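## Task

Pick up the glass tube with the lavender cap from the rack by the window and seat it fully in the rack by the door, in its back row, in the second well counting from the left as viewed from the front of that rack's bench (empty and occupied wells both count). The task fails if any tube touches the floor, if any glass breaks (a drop of more than a few centimetres, roughly one well's depth, or a hard knock does this), if the robot falls or ends up tilted, or if the other tubes are not left fully seated in their racks. The parked cart, pedal bin and stool are movable. At the end, open the gripper and move the robot away from the tube.

## Robot and tools

ROBOT. A Rainbow Robotics RB-Y1: a wheeled base (two drive wheels plus two rear casters, 0.66 m long, 0.58 m wide, front edge 0.10 m ahead of the wheel axle), a folding leg/torso, two 7-joint arms with parallel grippers, and a pan/tilt head. The base only drives straight and turns in place; it cannot strafe. Cameras: head_camera, left_wrist_camera, right_wrist_camera.

FRAMES. Base frame: origin on the floor between the drive wheels, x forward, y to the left, z up. The state reports chest, left_hand and right_hand in this frame. A hand point sits between its finger pads; fingers extend along the hand's -z axis and close along its x axis. Reported hand positions get less accurate at long reach. Odometry is the base frame at scene start, built from wheel turns only, so wheel slip looks like travel; heading runs -3.142 to 3.142, positive to the left.

TOOL execute_actions. Argument "actions" is a list holding one action object (or empty, which just returns state and images). An action may contain:
- "base": exactly one of {"translate_m": d} (relative drive from the current spot, metres, -3 to 3, positive forward) or {"rotate_rad": d} (relative turn in place, radians, -3.2 to 3.2, positive counter-clockwise seen from above). These are offsets, not poses, counted from where the last reported state placed the base.
- "joints": a single dictionary keyed by joint name covering both arms, torso and head; each value is an absolute target angle in radians (or opening in metres for grippers). Ranges: torso_squat_rad 0 to 1.2 (bigger lowers the chest); torso_shift_rad -0.3 to 0.6 (positive pushes hips forward); torso_pitch_rad -0.2 to 1.4 (positive leans forward); torso_yaw_rad -1.5 to 1.5 (positive left). Shoulder_pitch -2.356 to 2.356 (0 hanging, negative raises forward); left_shoulder_roll_rad 0 to 3.141 (positive lifts out left), right_shoulder_roll_rad -3.141 to 0 (negative lifts out right); shoulder_yaw -2.094 to 2.094; elbow -2.617 to 0.01 (negative bends); forearm_roll -3.141 to 3.141; wrist_pitch -1.57 to 1.919 (negative tips hand forward); hand_roll -2.705 to 2.705; left_gripper_m and right_gripper_m 0 to 0.1 (pad gap). For yaw, forearm roll and hand roll, positive means the same rotational sense on both arms. head_pan_rad -0.523 to 0.523 (positive left), head_tilt_rad -0.35 to 1.57 (positive down). Torso combos must also hold: squat+shift<=1.52; squat-shift+pitch<=1.57; shift+0.5pitch-0.4squat<=0.7; shift+0.3pitch-0.5squat<=0.39, otherwise commanded torso joints stop short as off_target.
- "speeds": caps for this action only, translate_m 0.05 to 0.4 m/s, rotate_rad 0.1 to 1.509 rad/s.
- "min_time_s": 0.1 to 8, a floor on how long each arm/head motion takes.
All parts start together. Unnamed joints may keep chasing earlier targets. Bad keys or out-of-range numbers reject the whole call. A base move needing over 8.667 s is refused; no action runs past 15 s. "cameras" picks images: omitted, null or ["all"] gives every camera, [] gives none.

OTHER TOOLS. wait {"seconds": 0 to 10} lets the scene run with no new command and returns state and images. zoom_image {"camera", "region": [x0, y0, x1, y1]} in pixels from the top-left of that camera's latest image, at most 504x504, returns an enlarged view. finished_scene {"scene": n} ends that scene permanently and reports success; only call it once the tube is seated, released, and the robot has backed off.

RESULTS. Each result has the state, joint_positions, a "pictures" line listing image order, and a Motor temperatures line (one block per arm, joints in joint_positions order). base_status and joint_status tell how each motion ended: done (base: wheels turned the full amount, slip included); off_target (rested short, may still push); time_out; contact_stop (arm or torso met firm resistance); stopped_with_arm (torso halted because an arm hit); limit_stop_at_<name>, e.g. limit_stop_at_own_body when a guard prevented an arm or hand meeting the torso, head, leg or base. A stop on one joint of a group (torso; each arm) halts and freezes the whole group. "joint command not followed" plus a "cause:" line means arm targets were blocked by the self/other-arm check; grippers still act, and blocked targets may be retried later. on_its_own describes uncommanded parts; "held at" is the held target, not the actual position. If a stop is reported, later motion calls in the same reply are skipped.

RECOVERY. After a stop, first back the arm off in its own action, then the torso. If both hands carry one object and the torso contact-stops at once with nothing in the way, resend every arm joint at its current reading, then the torso command.

GRASPING. To hold the tube, command a gripper opening at least 0.005 m below its width; off_target is then normal. Lower tubes into wells rather than releasing from height, since a few centimetres of fall breaks them.

AVOID. Driving into furniture: the base keeps pushing and may spin wheels; a bent leg can protrude past the front edge and even shove the robot backward unreported. Arms striking or pressing each other, including grippers and fingers, which the checks don't fully cover. Heavy loads held far forward (tipping, nothing stops it); each arm is rated 3 kg. Joint torque reaching its load limit (shoulders 66.5, elbow 34.2, wrist joints 23.7 N m) freezes the robot for 10 s. Motors warn with MOTOR HOT at 65 °C and brake at 80 °C (OVER-TEMPERATURE FAULT, limit_stop_at_motor_heat); resend targets afterwards. The robot holds its last command while you reason, and loose objects may occasionally be nudged by the scene. Knocking other tubes out of their wells or tipping the robot fails the job.

Each tool is called after "Emit:" in YAML: its name, and indented under it one key for each argument.

## Session

Emit:
execute_actions:
  actions: []

Scene clock: 0.00 s.
Motor temperatures (°C, as the motors report them): left_arm=[30 29 28 33 34 38 32] | right_arm=[29 29 30 31 30 27 33]
base_odometry: x=+0.000 y=+0.000 heading=+0.000 (m, m, rad; odometry frame)
base_status: not commanded
joint_positions: torso_squat_rad=+0.350 torso_shift_rad=+0.000 torso_pitch_rad=+0.001 torso_yaw_rad=-0.001 left_shoulder_pitch_rad=+0.037 left_shoulder_roll_rad=+0.030 left_shoulder_yaw_rad=+0.040 left_elbow_rad=-0.273 left_forearm_roll_rad=-0.014 left_wrist_pitch_rad=+0.020 left_hand_roll_rad=-0.012 left_gripper_m=+0.101 right_shoulder_pitch_rad=-0.047 right_shoulder_roll_rad=-0.020 right_shoulder_yaw_rad=+0.011 right_elbow_rad=-0.230 right_forearm_roll_rad=-0.024 right_wrist_pitch_rad=-0.027 right_hand_roll_rad=+0.036 right_gripper_m=+0.100 head_pan_rad=+0.000 head_tilt_rad=+0.400
joint_status: not commanded
chest: x=-0.2275 y=+0.0006 z=+1.2476 quat_wxyz=(+1.000, -0.001, +0.001, +0.000) (m; base frame)
left_hand: x=-0.1267 y=+0.2487 z=+0.5696 quat_wxyz=(+0.994, +0.019, -0.108, +0.010) (m; base frame)
right_hand: x=-0.0778 y=-0.2322 z=+0.5784 quat_wxyz=(+0.989, -0.010, -0.149, +0.020) (m; base frame)
pictures: head_camera, left_wrist_camera, right_wrist_camera
Images, in order (width x height): head_camera 896x504, left_wrist_camera 644x364, right_wrist_camera 644x364.

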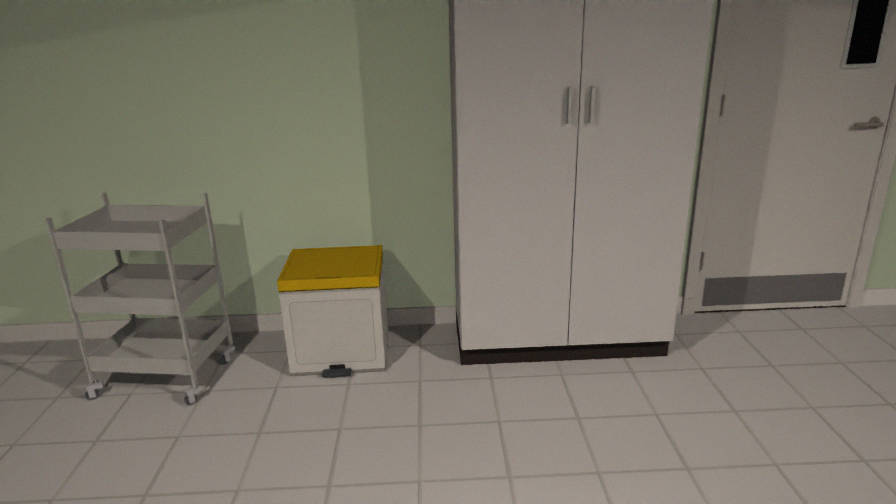

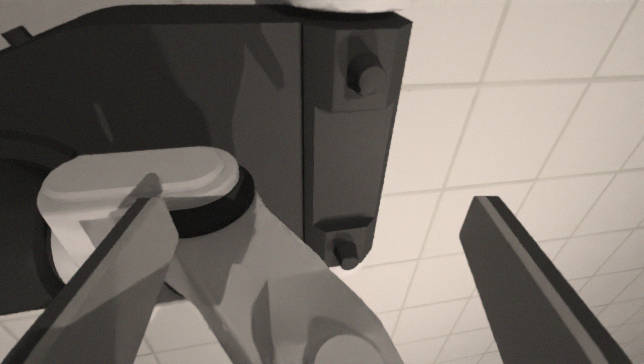

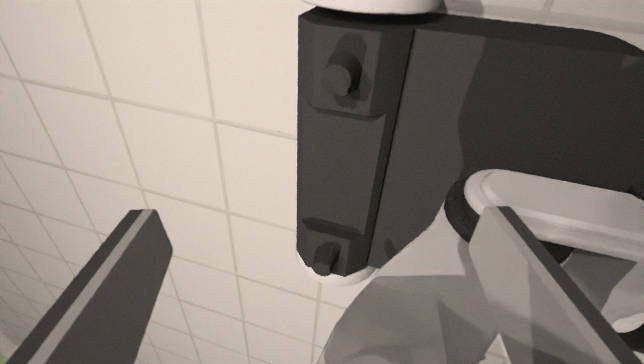

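Emit:
execute_actions:
  actions:
    - {"base":{"rotate_rad":-1.4}}
  cameras: ["head_camera"]

Emit:
execute_actions:
  actions:
    - {"base":{"rotate_rad":-1.4}}
  cameras: ["head_camera"]

Emit:
execute_actions:
  actions:
    - {"base":{"rotate_rad":-1.4}}
  cameras: ["head_camera"]

Scene clock: 6.00 s.
Motor temperatures (°C, as the motors report them): left_arm=[30 29 28 33 34 38 32] | right_arm=[29 29 30 31 30 27 33]
base_odometry: x=+0.000 y=+0.000 heading=-1.400 (m, m, rad; odometry frame)
base_status: done
joint_positions: torso_squat_rad=+0.350 torso_shift_rad=+0.000 torso_pitch_rad=+0.001 torso_yaw_rad=-0.001 left_shoulder_pitch_rad=+0.037 left_shoulder_roll_rad=+0.030 left_shoulder_yaw_rad=+0.040 left_elbow_rad=-0.273 left_forearm_roll_rad=-0.014 left_wrist_pitch_rad=+0.020 left_hand_roll_rad=-0.012 left_gripper_m=+0.101 right_shoulder_pitch_rad=-0.047 right_shoulder_roll_rad=-0.020 right_shoulder_yaw_rad=+0.011 right_elbow_rad=-0.230 right_forearm_roll_rad=-0.024 right_wrist_pitch_rad=-0.027 right_hand_roll_rad=+0.036 right_gripper_m=+0.100 head_pan_rad=+0.000 head_tilt_rad=+0.400
joint_status: not commanded
chest: x=-0.2275 y=+0.0006 z=+1.2476 quat_wxyz=(+1.000, -0.001, +0.001, +0.000) (m; base frame)
left_hand: x=-0.1267 y=+0.2487 z=+0.5696 quat_wxyz=(+0.994, +0.019, -0.108, +0.010) (m; base frame)
right_hand: x=-0.0778 y=-0.2322 z=+0.5784 quat_wxyz=(+0.989, -0.010, -0.149, +0.020) (m; base frame)
pictures: head_camera
Images, in order (width x height): head_camera 896x504.

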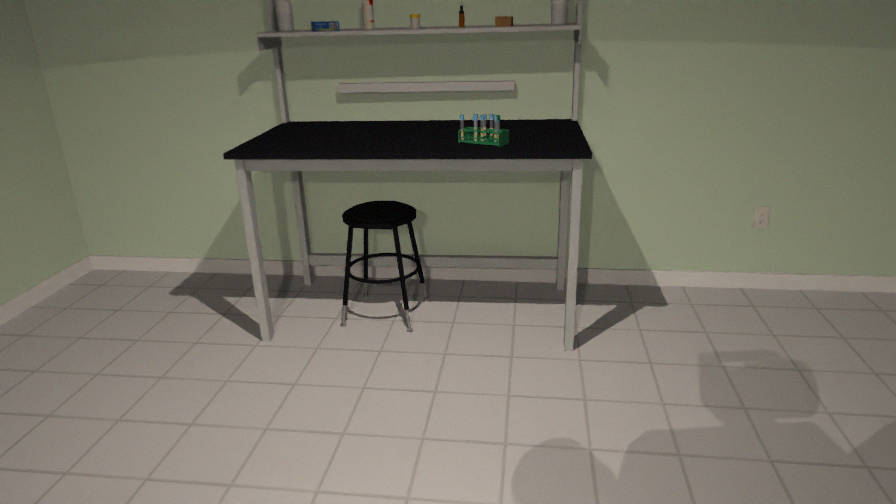

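Scene clock: 9.70 s.
Motor temperatures (°C, as the motors report them): left_arm=[30 29 28 33 34 38 32] | right_arm=[29 29 30 31 30 27 33]
base_odometry: x=+0.000 y=+0.000 heading=-2.799 (m, m, rad; odometry frame)
base_status: done
joint_positions: torso_squat_rad=+0.350 torso_shift_rad=+0.000 torso_pitch_rad=+0.001 torso_yaw_rad=-0.001 left_shoulder_pitch_rad=+0.037 left_shoulder_roll_rad=+0.030 left_shoulder_yaw_rad=+0.040 left_elbow_rad=-0.273 left_forearm_roll_rad=-0.014 left_wrist_pitch_rad=+0.020 left_hand_roll_rad=-0.012 left_gripper_m=+0.101 right_shoulder_pitch_rad=-0.047 right_shoulder_roll_rad=-0.020 right_shoulder_yaw_rad=+0.011 right_elbow_rad=-0.230 right_forearm_roll_rad=-0.024 right_wrist_pitch_rad=-0.027 right_hand_roll_rad=+0.036 right_gripper_m=+0.100 head_pan_rad=+0.000 head_tilt_rad=+0.400
joint_status: not commanded
chest: x=-0.2276 y=+0.0006 z=+1.2476 quat_wxyz=(+1.000, -0.001, +0.001, +0.000) (m; base frame)
left_hand: x=-0.1267 y=+0.2487 z=+0.5696 quat_wxyz=(+0.994, +0.019, -0.108, +0.010) (m; base frame)
right_hand: x=-0.0778 y=-0.2322 z=+0.5784 quat_wxyz=(+0.989, -0.010, -0.149, +0.020) (m; base frame)
pictures: head_camera
Images, in order (width x height): head_camera 896x504.

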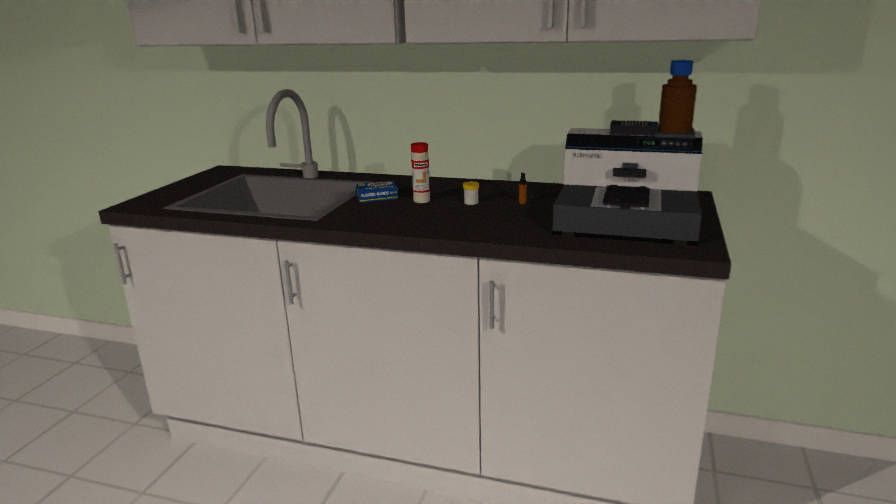

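Scene clock: 13.37 s.
Motor temperatures (°C, as the motors report them): left_arm=[30 29 28 33 34 38 32] | right_arm=[29 29 30 31 30 27 33]
base_odometry: x=+0.000 y=+0.000 heading=+2.084 (m, m, rad; odometry frame)
base_status: done
joint_positions: torso_squat_rad=+0.350 torso_shift_rad=+0.000 torso_pitch_rad=+0.001 torso_yaw_rad=-0.001 left_shoulder_pitch_rad=+0.037 left_shoulder_roll_rad=+0.030 left_shoulder_yaw_rad=+0.040 left_elbow_rad=-0.273 left_forearm_roll_rad=-0.014 left_wrist_pitch_rad=+0.020 left_hand_roll_rad=-0.012 left_gripper_m=+0.101 right_shoulder_pitch_rad=-0.047 right_shoulder_roll_rad=-0.020 right_shoulder_yaw_rad=+0.011 right_elbow_rad=-0.230 right_forearm_roll_rad=-0.024 right_wrist_pitch_rad=-0.027 right_hand_roll_rad=+0.036 right_gripper_m=+0.100 head_pan_rad=+0.000 head_tilt_rad=+0.400
joint_status: not commanded
chest: x=-0.2276 y=+0.0006 z=+1.2476 quat_wxyz=(+1.000, -0.001, +0.001, +0.000) (m; base frame)
left_hand: x=-0.1267 y=+0.2487 z=+0.5696 quat_wxyz=(+0.994, +0.019, -0.108, +0.010) (m; base frame)
right_hand: x=-0.0778 y=-0.2322 z=+0.5784 quat_wxyz=(+0.989, -0.010, -0.149, +0.020) (m; base frame)
pictures: head_camera
Images, in order (width x height): head_camera 896x504.

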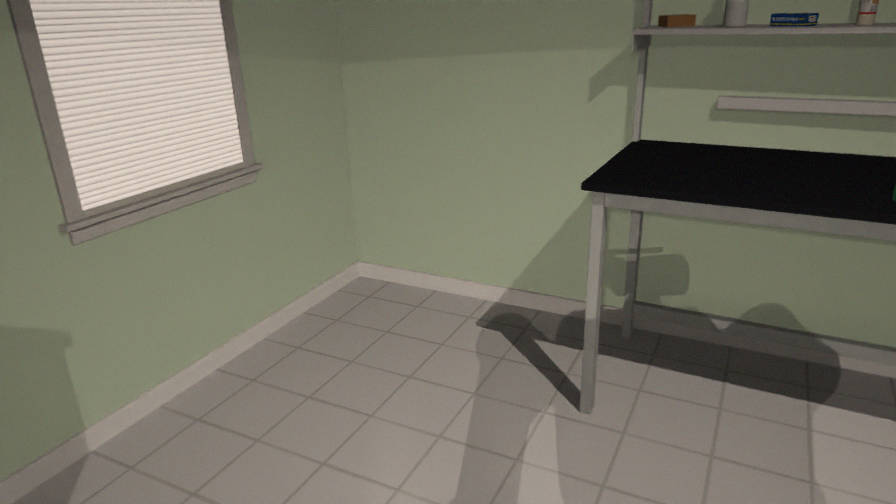

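Emit:
execute_actions:
  actions:
    - {"base":{"rotate_rad":-0.75}}
  cameras: ["head_camera"]

Scene clock: 17.77 s.
Motor temperatures (°C, as the motors report them): left_arm=[30 29 28 33 34 38 32] | right_arm=[29 29 30 31 30 27 33]
base_odometry: x=+0.000 y=+0.000 heading=+1.334 (m, m, rad; odometry frame)
base_status: done
joint_positions: torso_squat_rad=+0.350 torso_shift_rad=+0.000 torso_pitch_rad=+0.001 torso_yaw_rad=-0.001 left_shoulder_pitch_rad=+0.037 left_shoulder_roll_rad=+0.030 left_shoulder_yaw_rad=+0.040 left_elbow_rad=-0.273 left_forearm_roll_rad=-0.014 left_wrist_pitch_rad=+0.020 left_hand_roll_rad=-0.012 left_gripper_m=+0.101 right_shoulder_pitch_rad=-0.047 right_shoulder_roll_rad=-0.020 right_shoulder_yaw_rad=+0.011 right_elbow_rad=-0.230 right_forearm_roll_rad=-0.024 right_wrist_pitch_rad=-0.027 right_hand_roll_rad=+0.036 right_gripper_m=+0.100 head_pan_rad=+0.000 head_tilt_rad=+0.400
joint_status: not commanded
chest: x=-0.2276 y=+0.0006 z=+1.2476 quat_wxyz=(+1.000, -0.001, +0.001, +0.000) (m; base frame)
left_hand: x=-0.1267 y=+0.2487 z=+0.5696 quat_wxyz=(+0.994, +0.019, -0.108, +0.010) (m; base frame)
right_hand: x=-0.0778 y=-0.2322 z=+0.5784 quat_wxyz=(+0.989, -0.010, -0.149, +0.020) (m; base frame)
pictures: head_camera
Images, in order (width x height): head_camera 896x504.

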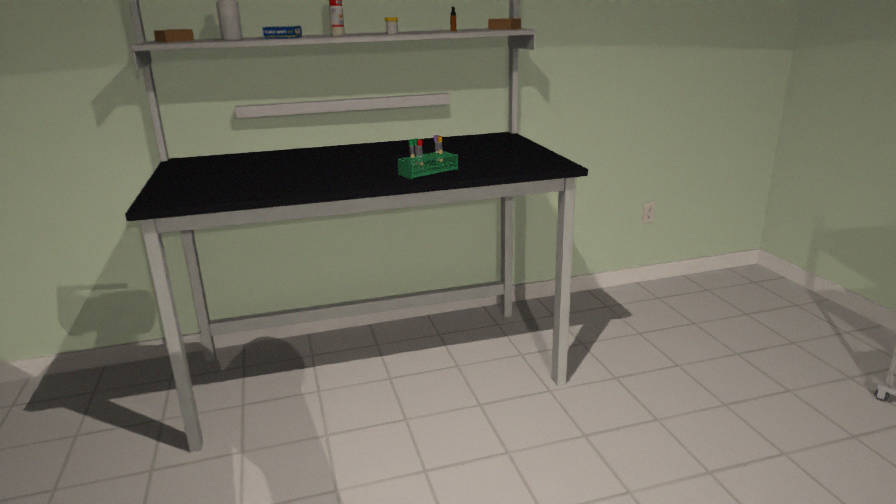

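Emit:
execute_actions:
  actions:
    - {"base":{"translate_m":0.9},"joints":{"head_tilt_rad":0.6}}
  cameras: ["head_camera"]

Scene clock: 23.70 s.
Motor temperatures (°C, as the motors report them): left_arm=[30 29 28 33 34 38 32] | right_arm=[29 29 30 31 30 27 33]
base_odometry: x=+0.211 y=+0.875 heading=+1.334 (m, m, rad; odometry frame)
base_status: done
joint_positions: torso_squat_rad=+0.350 torso_shift_rad=+0.000 torso_pitch_rad=+0.001 torso_yaw_rad=-0.001 left_shoulder_pitch_rad=+0.036 left_shoulder_roll_rad=+0.030 left_shoulder_yaw_rad=+0.040 left_elbow_rad=-0.273 left_forearm_roll_rad=-0.014 left_wrist_pitch_rad=+0.020 left_hand_roll_rad=-0.012 left_gripper_m=+0.101 right_shoulder_pitch_rad=-0.047 right_shoulder_roll_rad=-0.020 right_shoulder_yaw_rad=+0.011 right_elbow_rad=-0.230 right_forearm_roll_rad=-0.024 right_wrist_pitch_rad=-0.027 right_hand_roll_rad=+0.036 right_gripper_m=+0.100 head_pan_rad=+0.000 head_tilt_rad=+0.600
joint_status: all done
chest: x=-0.2275 y=+0.0006 z=+1.2476 quat_wxyz=(+1.000, -0.001, +0.001, +0.000) (m; base frame)
left_hand: x=-0.1266 y=+0.2487 z=+0.5696 quat_wxyz=(+0.994, +0.019, -0.108, +0.010) (m; base frame)
right_hand: x=-0.0777 y=-0.2322 z=+0.5784 quat_wxyz=(+0.989, -0.010, -0.149, +0.020) (m; base frame)
pictures: head_camera
Images, in order (width x height): head_camera 896x504.

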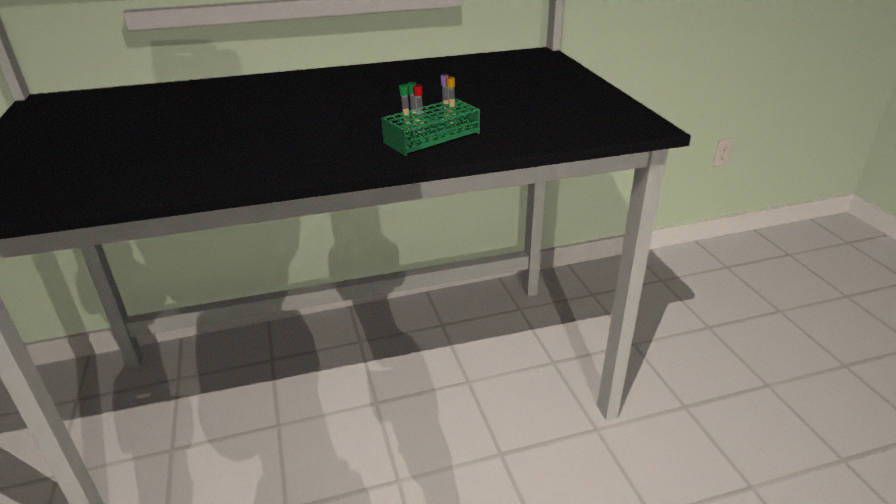

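Emit:
execute_actions:
  actions:
    - {"base":{"rotate_rad":0.17},"joints":{"torso_squat_rad":0.1,"right_shoulder_pitch_rad":-0.5,"right_elbow_rad":-1.4,"right_wrist_pitch_rad":1.9,"right_shoulder_roll_rad":-0.1}}
  cameras: []

Emit:
execute_actions:
  actions:
    - {"base":{"translate_m":0.55},"joints":{"head_tilt_rad":0.9}}

Scene clock: 31.30 s.
Motor temperatures (°C, as the motors report them): left_arm=[30 29 28 33 34 38 32] | right_arm=[29 29 30 31 30 27 33]
base_odometry: x=+0.211 y=+0.875 heading=+1.503 (m, m, rad; odometry frame)
base_status: done
joint_positions: torso_squat_rad=+0.100 torso_shift_rad=+0.000 torso_pitch_rad=+0.002 torso_yaw_rad=-0.001 left_shoulder_pitch_rad=+0.037 left_shoulder_roll_rad=+0.030 left_shoulder_yaw_rad=+0.040 left_elbow_rad=-0.273 left_forearm_roll_rad=-0.014 left_wrist_pitch_rad=+0.020 left_hand_roll_rad=-0.012 left_gripper_m=+0.101 right_shoulder_pitch_rad=-0.500 right_shoulder_roll_rad=-0.100 right_shoulder_yaw_rad=+0.011 right_elbow_rad=-1.400 right_forearm_roll_rad=-0.024 right_wrist_pitch_rad=+1.900 right_hand_roll_rad=+0.036 right_gripper_m=+0.100 head_pan_rad=+0.000 head_tilt_rad=+0.600
joint_status: all done
chest: x=-0.2275 y=+0.0006 z=+1.2864 quat_wxyz=(+1.000, -0.001, +0.001, +0.000) (m; base frame)
left_hand: x=-0.1266 y=+0.2487 z=+0.6085 quat_wxyz=(+0.994, +0.019, -0.108, +0.010) (m; base frame)
right_hand: x=+0.1746 y=-0.2184 z=+0.9527 quat_wxyz=(+0.995, -0.057, +0.013, +0.085) (m; base frame)
pictures: none
No camera images: the call's "cameras" was empty. Leave "cameras" out to get every camera's image.

Scene clock: 34.23 s.
Motor temperatures (°C, as the motors report them): left_arm=[30 29 28 33 34 38 32] | right_arm=[29 29 30 31 30 27 33]
base_odometry: x=+0.248 y=+1.424 heading=+1.504 (m, m, rad; odometry frame)
base_status: done
joint_positions: torso_squat_rad=+0.100 torso_shift_rad=+0.000 torso_pitch_rad=+0.001 torso_yaw_rad=-0.001 left_shoulder_pitch_rad=+0.036 left_shoulder_roll_rad=+0.030 left_shoulder_yaw_rad=+0.040 left_elbow_rad=-0.273 left_forearm_roll_rad=-0.014 left_wrist_pitch_rad=+0.020 left_hand_roll_rad=-0.012 left_gripper_m=+0.101 right_shoulder_pitch_rad=-0.500 right_shoulder_roll_rad=-0.100 right_shoulder_yaw_rad=+0.011 right_elbow_rad=-1.400 right_forearm_roll_rad=-0.024 right_wrist_pitch_rad=+1.900 right_hand_roll_rad=+0.036 right_gripper_m=+0.100 head_pan_rad=+0.000 head_tilt_rad=+0.900
joint_status: all done
chest: x=-0.2275 y=+0.0006 z=+1.2864 quat_wxyz=(+1.000, -0.001, +0.001, +0.000) (m; base frame)
left_hand: x=-0.1266 y=+0.2487 z=+0.6085 quat_wxyz=(+0.994, +0.019, -0.108, +0.010) (m; base frame)
right_hand: x=+0.1745 y=-0.2184 z=+0.9527 quat_wxyz=(+0.995, -0.057, +0.013, +0.085) (m; base frame)
pictures: head_camera, left_wrist_camera, right_wrist_camera
Images, in order (width x height): head_camera 896x504, left_wrist_camera 644x364, right_wrist_camera 644x364.

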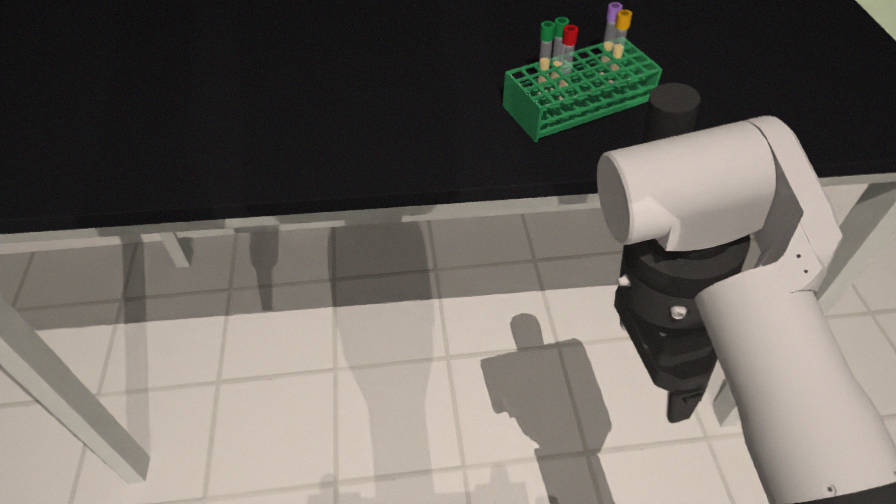

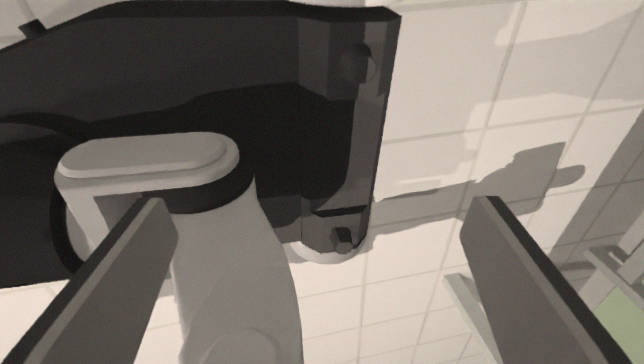

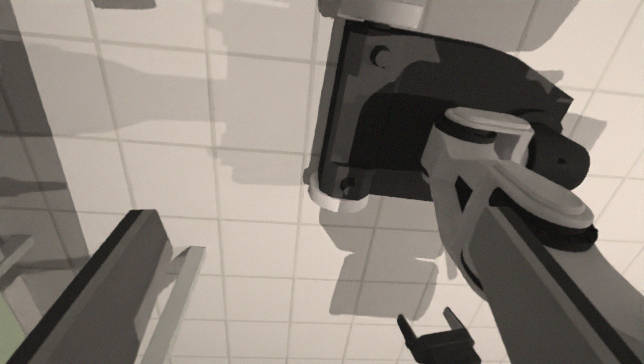

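Emit:
execute_actions:
  actions:
    - {"joints":{"torso_squat_rad":0.0,"right_shoulder_pitch_rad":-1.3,"right_elbow_rad":-0.6,"right_wrist_pitch_rad":1.9,"right_shoulder_roll_rad":-0.1,"head_tilt_rad":0.8}}
  cameras: ["head_camera"]

Scene clock: 41.37 s.
Motor temperatures (°C, as the motors report them): left_arm=[30 29 28 33 34 38 32] | right_arm=[29 29 30 31 30 27 33]
base_odometry: x=+0.248 y=+1.424 heading=+1.504 (m, m, rad; odometry frame)
base_status: not commanded
joint_positions: torso_squat_rad=+0.000 torso_shift_rad=+0.000 torso_pitch_rad=+0.002 torso_yaw_rad=-0.001 left_shoulder_pitch_rad=+0.036 left_shoulder_roll_rad=+0.030 left_shoulder_yaw_rad=+0.040 left_elbow_rad=-0.273 left_forearm_roll_rad=-0.014 left_wrist_pitch_rad=+0.020 left_hand_roll_rad=-0.012 left_gripper_m=+0.101 right_shoulder_pitch_rad=-1.300 right_shoulder_roll_rad=-0.100 right_shoulder_yaw_rad=+0.011 right_elbow_rad=-0.600 right_forearm_roll_rad=-0.024 right_wrist_pitch_rad=+1.900 right_hand_roll_rad=+0.036 right_gripper_m=+0.100 head_pan_rad=+0.000 head_tilt_rad=+0.800
joint_status: all done
chest: x=-0.2275 y=+0.0006 z=+1.2899 quat_wxyz=(+1.000, -0.001, +0.001, +0.000) (m; base frame)
left_hand: x=-0.1266 y=+0.2487 z=+0.6120 quat_wxyz=(+0.994, +0.019, -0.108, +0.010) (m; base frame)
right_hand: x=+0.2807 y=-0.1588 z=+1.1171 quat_wxyz=(+0.981, -0.134, +0.025, +0.140) (m; base frame)
pictures: head_camera
Images, in order (width x height): head_camera 896x504.

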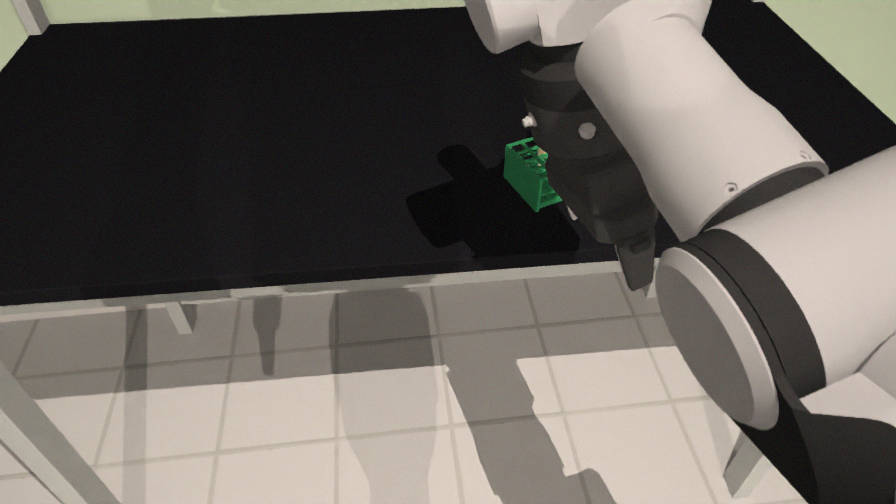

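Emit:
execute_actions:
  actions:
    - {"base":{"translate_m":0.25},"joints":{"right_forearm_roll_rad":-0.3,"right_hand_roll_rad":-1.4}}

Scene clock: 47.00 s.
Motor temperatures (°C, as the motors report them): left_arm=[30 29 28 33 34 38 32] | right_arm=[30 29 30 31 30 27 33]
base_odometry: x=+0.265 y=+1.674 heading=+1.505 (m, m, rad; odometry frame)
base_status: done
joint_positions: torso_squat_rad=+0.000 torso_shift_rad=+0.000 torso_pitch_rad=+0.001 torso_yaw_rad=-0.001 left_shoulder_pitch_rad=+0.036 left_shoulder_roll_rad=+0.030 left_shoulder_yaw_rad=+0.040 left_elbow_rad=-0.273 left_forearm_roll_rad=-0.014 left_wrist_pitch_rad=+0.020 left_hand_roll_rad=-0.012 left_gripper_m=+0.101 right_shoulder_pitch_rad=-1.300 right_shoulder_roll_rad=-0.100 right_shoulder_yaw_rad=+0.011 right_elbow_rad=-0.600 right_forearm_roll_rad=-0.300 right_wrist_pitch_rad=+1.900 right_hand_roll_rad=-1.400 right_gripper_m=+0.100 head_pan_rad=+0.000 head_tilt_rad=+0.800
joint_status: all done
chest: x=-0.2275 y=+0.0006 z=+1.2899 quat_wxyz=(+1.000, -0.001, +0.001, +0.000) (m; base frame)
left_hand: x=-0.1266 y=+0.2487 z=+0.6120 quat_wxyz=(+0.994, +0.019, -0.108, +0.010) (m; base frame)
right_hand: x=+0.2635 y=-0.1017 z=+1.1094 quat_wxyz=(+0.858, -0.032, +0.032, -0.511) (m; base frame)
pictures: head_camera, left_wrist_camera, right_wrist_camera
Images, in order (width x height): head_camera 896x504, left_wrist_camera 644x364, right_wrist_camera 644x364.

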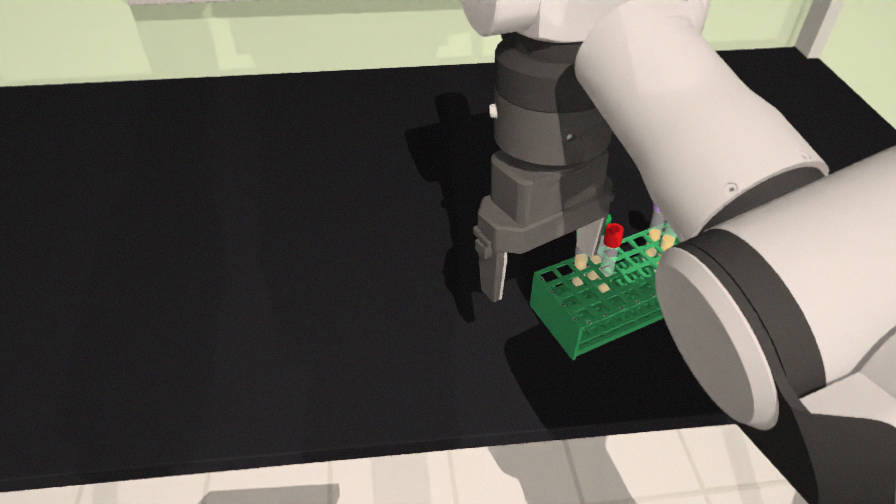

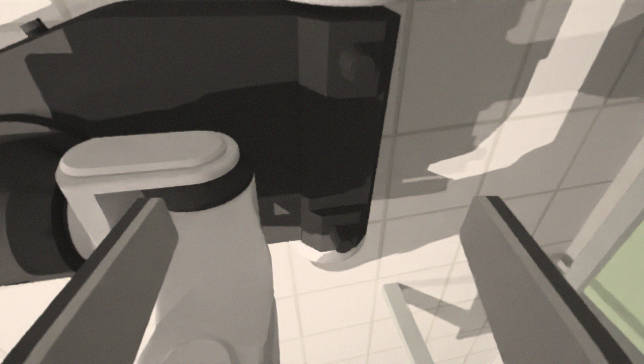

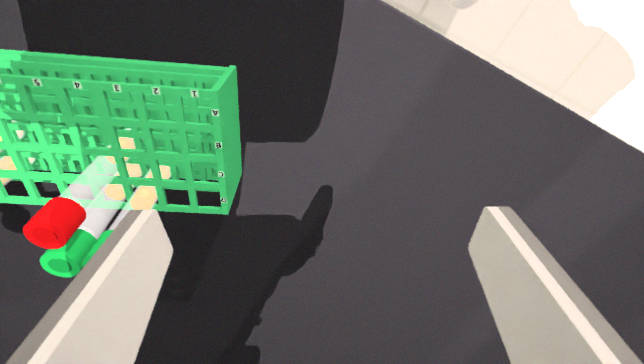

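Emit:
execute_actions:
  actions:
    - {"base":{"translate_m":0.15},"joints":{"torso_yaw_rad":-0.39,"right_hand_roll_rad":-1.0,"head_pan_rad":0.1}}
  cameras: ["head_camera","right_wrist_camera"]

Scene clock: 53.33 s.
Motor temperatures (°C, as the motors report them): left_arm=[30 29 28 33 34 38 32] | right_arm=[30 29 30 31 30 27 33]
base_odometry: x=+0.275 y=+1.823 heading=+1.505 (m, m, rad; odometry frame)
base_status: done
joint_positions: torso_squat_rad=+0.000 torso_shift_rad=+0.000 torso_pitch_rad=+0.001 torso_yaw_rad=-0.390 left_shoulder_pitch_rad=+0.036 left_shoulder_roll_rad=+0.030 left_shoulder_yaw_rad=+0.040 left_elbow_rad=-0.273 left_forearm_roll_rad=-0.014 left_wrist_pitch_rad=+0.020 left_hand_roll_rad=-0.012 left_gripper_m=+0.101 right_shoulder_pitch_rad=-1.300 right_shoulder_roll_rad=-0.100 right_shoulder_yaw_rad=+0.011 right_elbow_rad=-0.600 right_forearm_roll_rad=-0.300 right_wrist_pitch_rad=+1.900 right_hand_roll_rad=-1.000 right_gripper_m=+0.100 head_pan_rad=+0.100 head_tilt_rad=+0.800
joint_status: all done
chest: x=-0.2275 y=+0.0006 z=+1.2899 quat_wxyz=(+0.981, -0.001, +0.001, -0.194) (m; base frame)
left_hand: x=-0.0397 y=+0.1914 z=+0.6119 quat_wxyz=(+0.977, -0.002, -0.110, -0.182) (m; base frame)
right_hand: x=+0.1880 y=-0.2806 z=+1.1098 quat_wxyz=(+0.861, -0.017, +0.041, -0.506) (m; base frame)
pictures: head_camera, right_wrist_camera
Images, in order (width x height): head_camera 896x504, right_wrist_camera 644x364.

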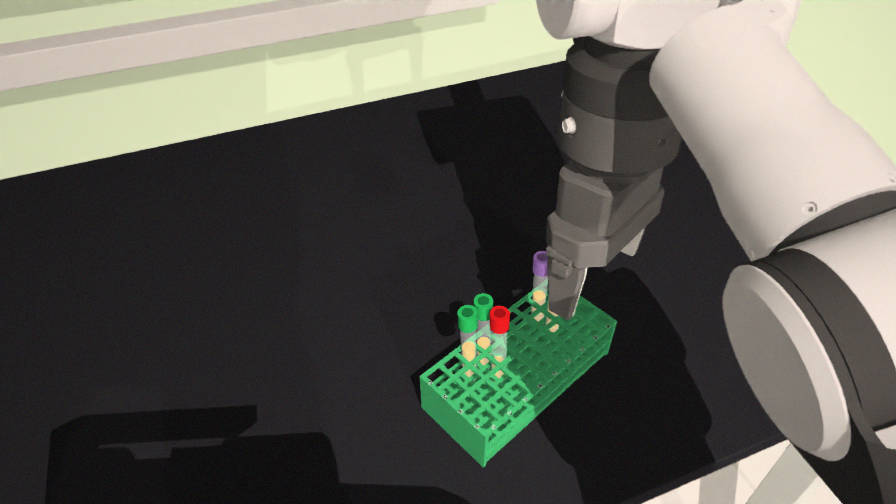

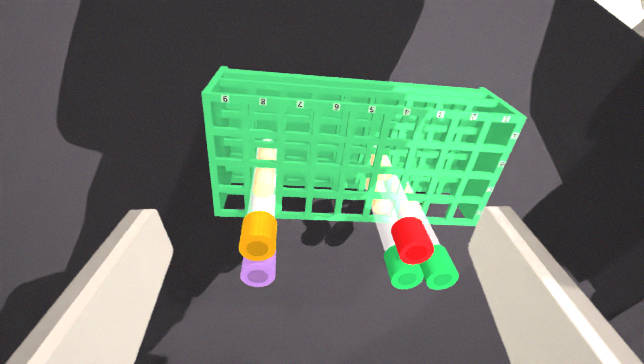

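Emit:
execute_actions:
  actions:
    - {"base":{"translate_m":0.06},"joints":{"right_gripper_m":0.06,"torso_squat_rad":0.35}}
  cameras: ["head_camera","right_wrist_camera"]

Scene clock: 61.10 s.
Motor temperatures (°C, as the motors report them): left_arm=[30 29 28 33 34 38 32] | right_arm=[30 29 30 31 30 27 33]
base_odometry: x=+0.279 y=+1.883 heading=+1.506 (m, m, rad; odometry frame)
base_status: done
joint_positions: torso_squat_rad=+0.350 torso_shift_rad=+0.000 torso_pitch_rad=+0.001 torso_yaw_rad=-0.390 left_shoulder_pitch_rad=+0.036 left_shoulder_roll_rad=+0.030 left_shoulder_yaw_rad=+0.040 left_elbow_rad=-0.273 left_forearm_roll_rad=-0.014 left_wrist_pitch_rad=+0.020 left_hand_roll_rad=-0.012 left_gripper_m=+0.101 right_shoulder_pitch_rad=-1.300 right_shoulder_roll_rad=-0.100 right_shoulder_yaw_rad=+0.011 right_elbow_rad=-0.600 right_forearm_roll_rad=-0.300 right_wrist_pitch_rad=+1.900 right_hand_roll_rad=-1.000 right_gripper_m=+0.060 head_pan_rad=+0.100 head_tilt_rad=+0.800
joint_status: all done
chest: x=-0.2276 y=+0.0006 z=+1.2475 quat_wxyz=(+0.981, -0.001, +0.001, -0.194) (m; base frame)
left_hand: x=-0.0397 y=+0.1914 z=+0.5695 quat_wxyz=(+0.977, -0.002, -0.110, -0.182) (m; base frame)
right_hand: x=+0.1879 y=-0.2806 z=+1.0674 quat_wxyz=(+0.861, -0.017, +0.041, -0.506) (m; base frame)
pictures: head_camera, right_wrist_camera
Images, in order (width x height): head_camera 896x504, right_wrist_camera 644x364.

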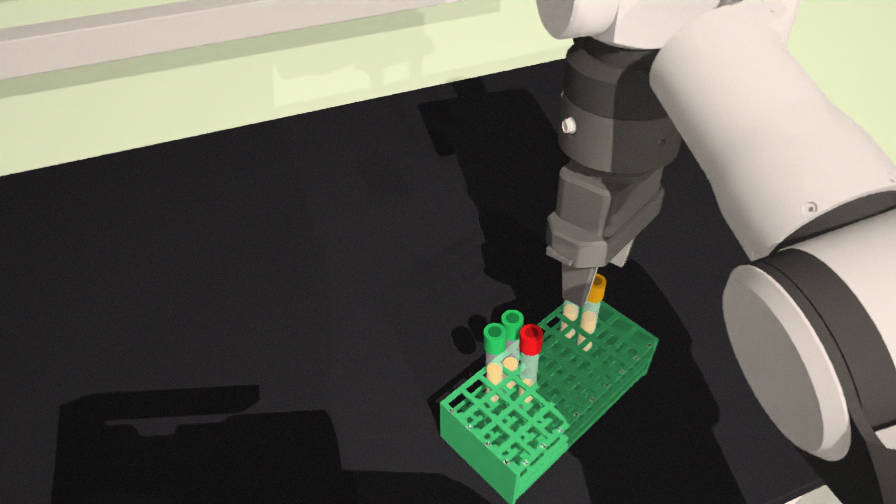

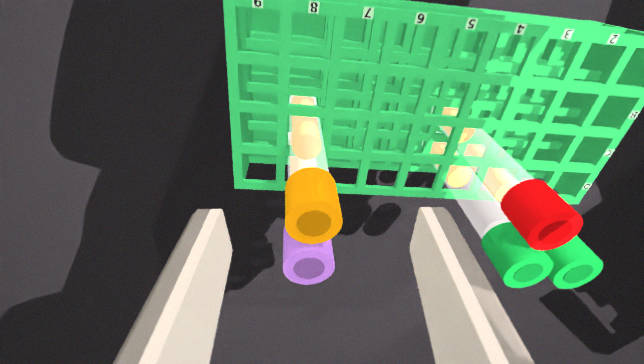

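Emit:
execute_actions:
  actions:
    - {"base":{"translate_m":0.018},"joints":{"torso_squat_rad":0.45}}
  cameras: ["right_wrist_camera"]

Scene clock: 65.77 s.
Motor temperatures (°C, as the motors report them): left_arm=[30 29 28 33 34 38 32] | right_arm=[30 29 30 31 30 27 33]
base_odometry: x=+0.280 y=+1.901 heading=+1.506 (m, m, rad; odometry frame)
base_status: done
joint_positions: torso_squat_rad=+0.450 torso_shift_rad=+0.000 torso_pitch_rad=+0.001 torso_yaw_rad=-0.390 left_shoulder_pitch_rad=+0.036 left_shoulder_roll_rad=+0.030 left_shoulder_yaw_rad=+0.040 left_elbow_rad=-0.273 left_forearm_roll_rad=-0.014 left_wrist_pitch_rad=+0.020 left_hand_roll_rad=-0.012 left_gripper_m=+0.101 right_shoulder_pitch_rad=-1.300 right_shoulder_roll_rad=-0.100 right_shoulder_yaw_rad=+0.011 right_elbow_rad=-0.600 right_forearm_roll_rad=-0.300 right_wrist_pitch_rad=+1.900 right_hand_roll_rad=-1.000 right_gripper_m=+0.060 head_pan_rad=+0.100 head_tilt_rad=+0.800
joint_status: all done
chest: x=-0.2276 y=+0.0006 z=+1.2202 quat_wxyz=(+0.981, -0.001, +0.001, -0.194) (m; base frame)
left_hand: x=-0.0398 y=+0.1914 z=+0.5423 quat_wxyz=(+0.977, -0.002, -0.110, -0.182) (m; base frame)
right_hand: x=+0.1879 y=-0.2806 z=+1.0402 quat_wxyz=(+0.861, -0.017, +0.041, -0.506) (m; base frame)
pictures: right_wrist_camera
Images, in order (width x height): right_wrist_camera 644x364.

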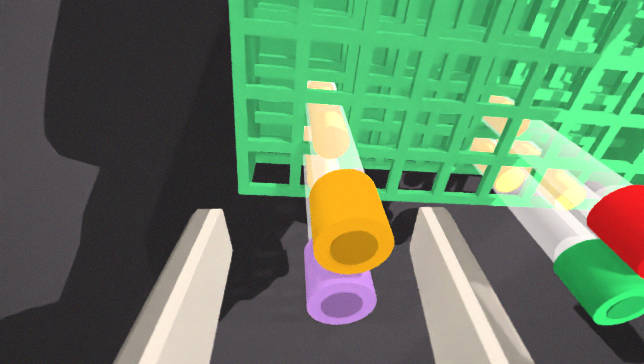

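Emit:
execute_actions:
  actions:
    - {"joints":{"right_gripper_m":0.028,"head_pan_rad":-0.1,"head_tilt_rad":0.9}}
  cameras: ["right_wrist_camera","head_camera"]

Scene clock: 73.33 s.
Motor temperatures (°C, as the motors report them): left_arm=[30 29 28 33 34 38 32] | right_arm=[30 29 30 31 30 27 33]
base_odometry: x=+0.280 y=+1.901 heading=+1.506 (m, m, rad; odometry frame)
base_status: not commanded
joint_positions: torso_squat_rad=+0.450 torso_shift_rad=+0.000 torso_pitch_rad=+0.001 torso_yaw_rad=-0.390 left_shoulder_pitch_rad=+0.036 left_shoulder_roll_rad=+0.030 left_shoulder_yaw_rad=+0.040 left_elbow_rad=-0.273 left_forearm_roll_rad=-0.014 left_wrist_pitch_rad=+0.020 left_hand_roll_rad=-0.012 left_gripper_m=+0.101 right_shoulder_pitch_rad=-1.300 right_shoulder_roll_rad=-0.100 right_shoulder_yaw_rad=+0.011 right_elbow_rad=-0.600 right_forearm_roll_rad=-0.300 right_wrist_pitch_rad=+1.900 right_hand_roll_rad=-1.000 right_gripper_m=+0.028 head_pan_rad=-0.100 head_tilt_rad=+0.900
joint_status: all done
chest: x=-0.2276 y=+0.0006 z=+1.2202 quat_wxyz=(+0.981, -0.001, +0.001, -0.194) (m; base frame)
left_hand: x=-0.0398 y=+0.1914 z=+0.5423 quat_wxyz=(+0.977, -0.002, -0.110, -0.182) (m; base frame)
right_hand: x=+0.1879 y=-0.2806 z=+1.0402 quat_wxyz=(+0.861, -0.017, +0.041, -0.506) (m; base frame)
pictures: head_camera, right_wrist_camera
Images, in order (width x height): head_camera 896x504, right_wrist_camera 644x364.

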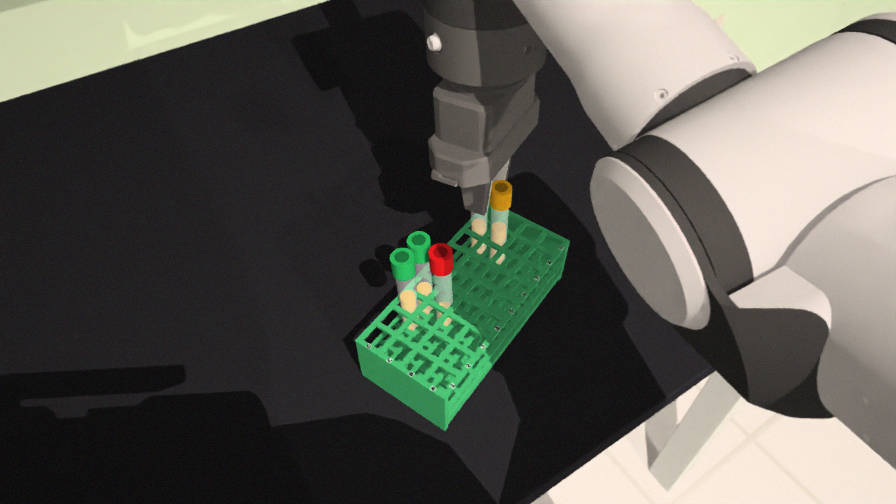

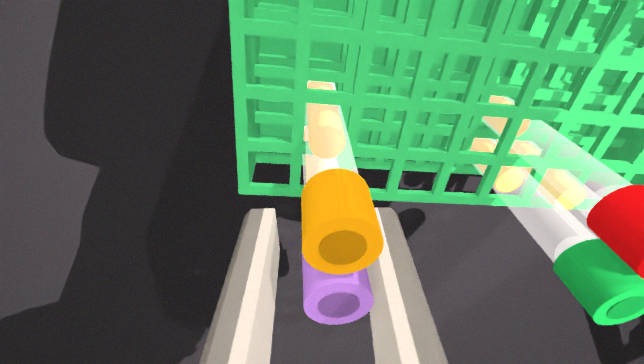

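Emit:
execute_actions:
  actions:
    - {"joints":{"right_gripper_m":0.045}}
  cameras: []

Emit:
execute_actions:
  actions:
    - {"base":{"translate_m":0.003},"joints":{"torso_yaw_rad":-0.37}}
  cameras: []

Emit:
execute_actions:
  actions:
    - {"joints":{"right_gripper_m":0.008}}
  cameras: ["right_wrist_camera"]

Scene clock: 77.47 s.
Motor temperatures (°C, as the motors report them): left_arm=[30 29 28 33 34 38 32] | right_arm=[31 29 30 31 30 27 33]
base_odometry: x=+0.280 y=+1.901 heading=+1.506 (m, m, rad; odometry frame)
base_status: not commanded
joint_positions: torso_squat_rad=+0.450 torso_shift_rad=+0.000 torso_pitch_rad=+0.001 torso_yaw_rad=-0.390 left_shoulder_pitch_rad=+0.036 left_shoulder_roll_rad=+0.030 left_shoulder_yaw_rad=+0.040 left_elbow_rad=-0.273 left_forearm_roll_rad=-0.014 left_wrist_pitch_rad=+0.020 left_hand_roll_rad=-0.012 left_gripper_m=+0.101 right_shoulder_pitch_rad=-1.300 right_shoulder_roll_rad=-0.100 right_shoulder_yaw_rad=+0.011 right_elbow_rad=-0.600 right_forearm_roll_rad=-0.300 right_wrist_pitch_rad=+1.900 right_hand_roll_rad=-1.000 right_gripper_m=+0.045 head_pan_rad=-0.100 head_tilt_rad=+0.900
joint_status: all done
chest: x=-0.2276 y=+0.0006 z=+1.2202 quat_wxyz=(+0.981, -0.001, +0.001, -0.194) (m; base frame)
left_hand: x=-0.0398 y=+0.1914 z=+0.5423 quat_wxyz=(+0.977, -0.002, -0.110, -0.182) (m; base frame)
right_hand: x=+0.1879 y=-0.2806 z=+1.0402 quat_wxyz=(+0.861, -0.017, +0.041, -0.506) (m; base frame)
pictures: none
No camera images: the call's "cameras" was empty. Leave "cameras" out to get every camera's image.

Scene clock: 78.37 s.
Motor temperatures (°C, as the motors report them): left_arm=[30 29 28 33 34 38 32] | right_arm=[31 29 30 31 30 27 33]
base_odometry: x=+0.280 y=+1.904 heading=+1.507 (m, m, rad; odometry frame)
base_status: done
joint_positions: torso_squat_rad=+0.450 torso_shift_rad=+0.000 torso_pitch_rad=+0.001 torso_yaw_rad=-0.370 left_shoulder_pitch_rad=+0.037 left_shoulder_roll_rad=+0.030 left_shoulder_yaw_rad=+0.040 left_elbow_rad=-0.273 left_forearm_roll_rad=-0.014 left_wrist_pitch_rad=+0.020 left_hand_roll_rad=-0.012 left_gripper_m=+0.101 right_shoulder_pitch_rad=-1.300 right_shoulder_roll_rad=-0.100 right_shoulder_yaw_rad=+0.011 right_elbow_rad=-0.600 right_forearm_roll_rad=-0.300 right_wrist_pitch_rad=+1.900 right_hand_roll_rad=-1.000 right_gripper_m=+0.045 head_pan_rad=-0.100 head_tilt_rad=+0.900
joint_status: all done
chest: x=-0.2275 y=+0.0006 z=+1.2202 quat_wxyz=(+0.983, -0.001, +0.001, -0.184) (m; base frame)
left_hand: x=-0.0437 y=+0.1951 z=+0.5422 quat_wxyz=(+0.979, -0.001, -0.110, -0.172) (m; base frame)
right_hand: x=+0.1935 y=-0.2721 z=+1.0401 quat_wxyz=(+0.866, -0.018, +0.041, -0.498) (m; base frame)
pictures: none
No camera images: the call's "cameras" was empty. Leave "cameras" out to get every camera's image.

Scene clock: 79.23 s.
Motor temperatures (°C, as the motors report them): left_arm=[30 29 28 33 34 38 32] | right_arm=[31 29 30 31 30 27 33]
base_odometry: x=+0.280 y=+1.904 heading=+1.507 (m, m, rad; odometry frame)
base_status: not commanded
joint_positions: torso_squat_rad=+0.450 torso_shift_rad=+0.000 torso_pitch_rad=+0.001 torso_yaw_rad=-0.370 left_shoulder_pitch_rad=+0.037 left_shoulder_roll_rad=+0.030 left_shoulder_yaw_rad=+0.040 left_elbow_rad=-0.273 left_forearm_roll_rad=-0.014 left_wrist_pitch_rad=+0.020 left_hand_roll_rad=-0.012 left_gripper_m=+0.101 right_shoulder_pitch_rad=-1.300 right_shoulder_roll_rad=-0.100 right_shoulder_yaw_rad=+0.011 right_elbow_rad=-0.600 right_forearm_roll_rad=-0.300 right_wrist_pitch_rad=+1.900 right_hand_roll_rad=-1.000 right_gripper_m=+0.018 head_pan_rad=-0.100 head_tilt_rad=+0.900
joint_status: right_gripper_m off_target (ended at +0.018, target +0.008)
chest: x=-0.2275 y=+0.0006 z=+1.2202 quat_wxyz=(+0.983, -0.001, +0.001, -0.184) (m; base frame)
left_hand: x=-0.0437 y=+0.1951 z=+0.5422 quat_wxyz=(+0.979, -0.001, -0.110, -0.172) (m; base frame)
right_hand: x=+0.1935 y=-0.2721 z=+1.0401 quat_wxyz=(+0.866, -0.018, +0.041, -0.498) (m; base frame)
pictures: right_wrist_camera
Images, in order (width x height): right_wrist_camera 644x364.

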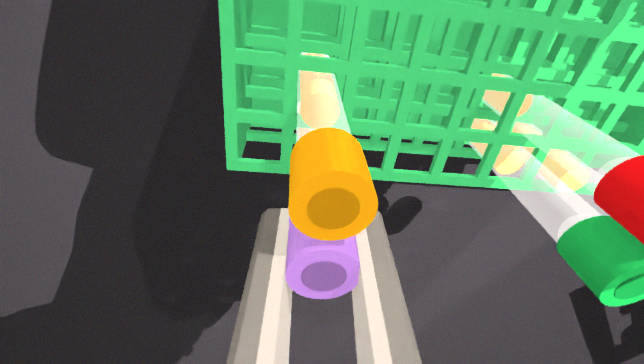

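Grasped. Lift.

Emit:
execute_actions:
  actions:
    - {"joints":{"torso_squat_rad":0.0}}
  cameras: ["right_wrist_camera","head_camera"]

Scene clock: 82.60 s.
Motor temperatures (°C, as the motors report them): left_arm=[30 29 28 33 34 38 32] | right_arm=[31 29 30 31 30 27 33]
base_odometry: x=+0.280 y=+1.904 heading=+1.507 (m, m, rad; odometry frame)
base_status: not commanded
joint_positions: torso_squat_rad=+0.000 torso_shift_rad=+0.000 torso_pitch_rad=+0.002 torso_yaw_rad=-0.370 left_shoulder_pitch_rad=+0.037 left_shoulder_roll_rad=+0.030 left_shoulder_yaw_rad=+0.040 left_elbow_rad=-0.273 left_forearm_roll_rad=-0.014 left_wrist_pitch_rad=+0.020 left_hand_roll_rad=-0.012 left_gripper_m=+0.101 right_shoulder_pitch_rad=-1.300 right_shoulder_roll_rad=-0.100 right_shoulder_yaw_rad=+0.011 right_elbow_rad=-0.600 right_forearm_roll_rad=-0.300 right_wrist_pitch_rad=+1.900 right_hand_roll_rad=-1.000 right_gripper_m=+0.018 head_pan_rad=-0.100 head_tilt_rad=+0.900
joint_status: all done
chest: x=-0.2274 y=+0.0006 z=+1.2899 quat_wxyz=(+0.983, -0.001, +0.001, -0.184) (m; base frame)
left_hand: x=-0.0437 y=+0.1952 z=+0.6119 quat_wxyz=(+0.979, -0.001, -0.110, -0.172) (m; base frame)
right_hand: x=+0.1936 y=-0.2721 z=+1.1097 quat_wxyz=(+0.866, -0.018, +0.041, -0.498) (m; base frame)
pictures: head_camera, right_wrist_camera
Images, in order (width x height): head_camera 896x504, right_wrist_camera 644x364.

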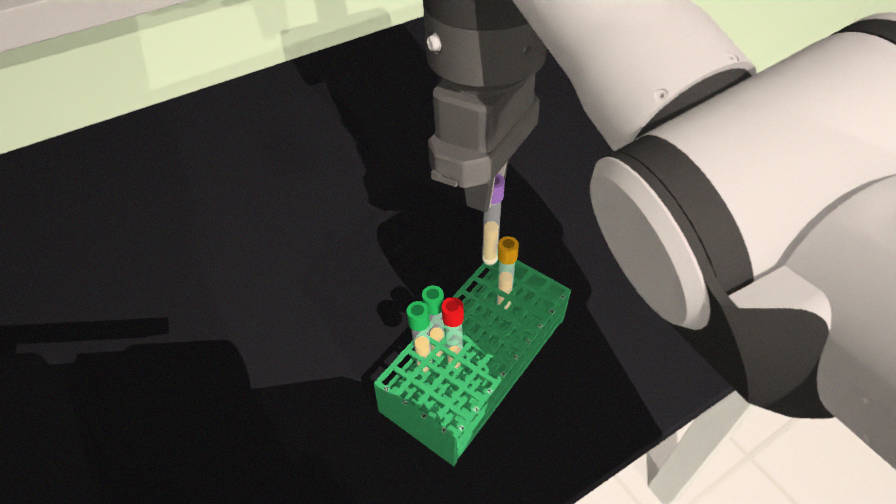

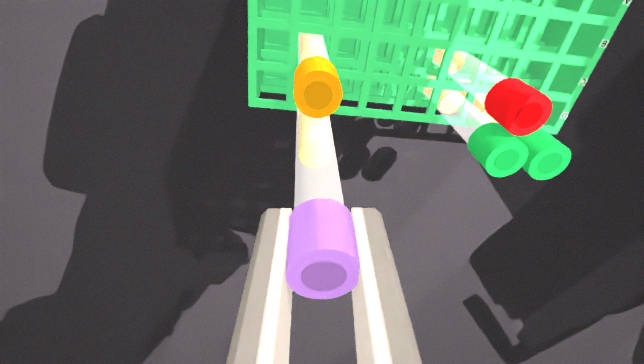

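Emit:
execute_actions:
  actions:
    - {"joints":{"right_shoulder_pitch_rad":-1.6,"right_elbow_rad":-0.3},"min_time_s":1.5}
  cameras: ["head_camera"]

Scene clock: 86.37 s.
Motor temperatures (°C, as the motors report them): left_arm=[30 29 28 33 34 38 32] | right_arm=[31 29 30 31 30 27 33]
base_odometry: x=+0.280 y=+1.904 heading=+1.507 (m, m, rad; odometry frame)
base_status: not commanded
joint_positions: torso_squat_rad=+0.000 torso_shift_rad=+0.000 torso_pitch_rad=+0.002 torso_yaw_rad=-0.370 left_shoulder_pitch_rad=+0.037 left_shoulder_roll_rad=+0.030 left_shoulder_yaw_rad=+0.040 left_elbow_rad=-0.273 left_forearm_roll_rad=-0.014 left_wrist_pitch_rad=+0.020 left_hand_roll_rad=-0.012 left_gripper_m=+0.101 right_shoulder_pitch_rad=-1.600 right_shoulder_roll_rad=-0.100 right_shoulder_yaw_rad=+0.011 right_elbow_rad=-0.300 right_forearm_roll_rad=-0.300 right_wrist_pitch_rad=+1.900 right_hand_roll_rad=-1.000 right_gripper_m=+0.018 head_pan_rad=-0.100 head_tilt_rad=+0.900
joint_status: all done
chest: x=-0.2275 y=+0.0006 z=+1.2899 quat_wxyz=(+0.983, -0.001, +0.001, -0.184) (m; base frame)
left_hand: x=-0.0437 y=+0.1952 z=+0.6119 quat_wxyz=(+0.979, -0.001, -0.110, -0.172) (m; base frame)
right_hand: x=+0.2002 y=-0.2587 z=+1.1821 quat_wxyz=(+0.867, -0.054, +0.032, -0.495) (m; base frame)
pictures: head_camera
Images, in order (width x height): head_camera 896x504.

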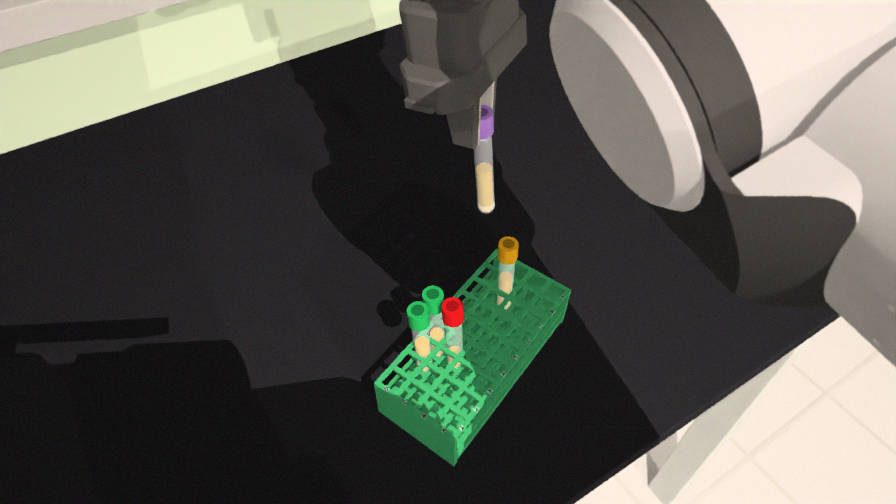

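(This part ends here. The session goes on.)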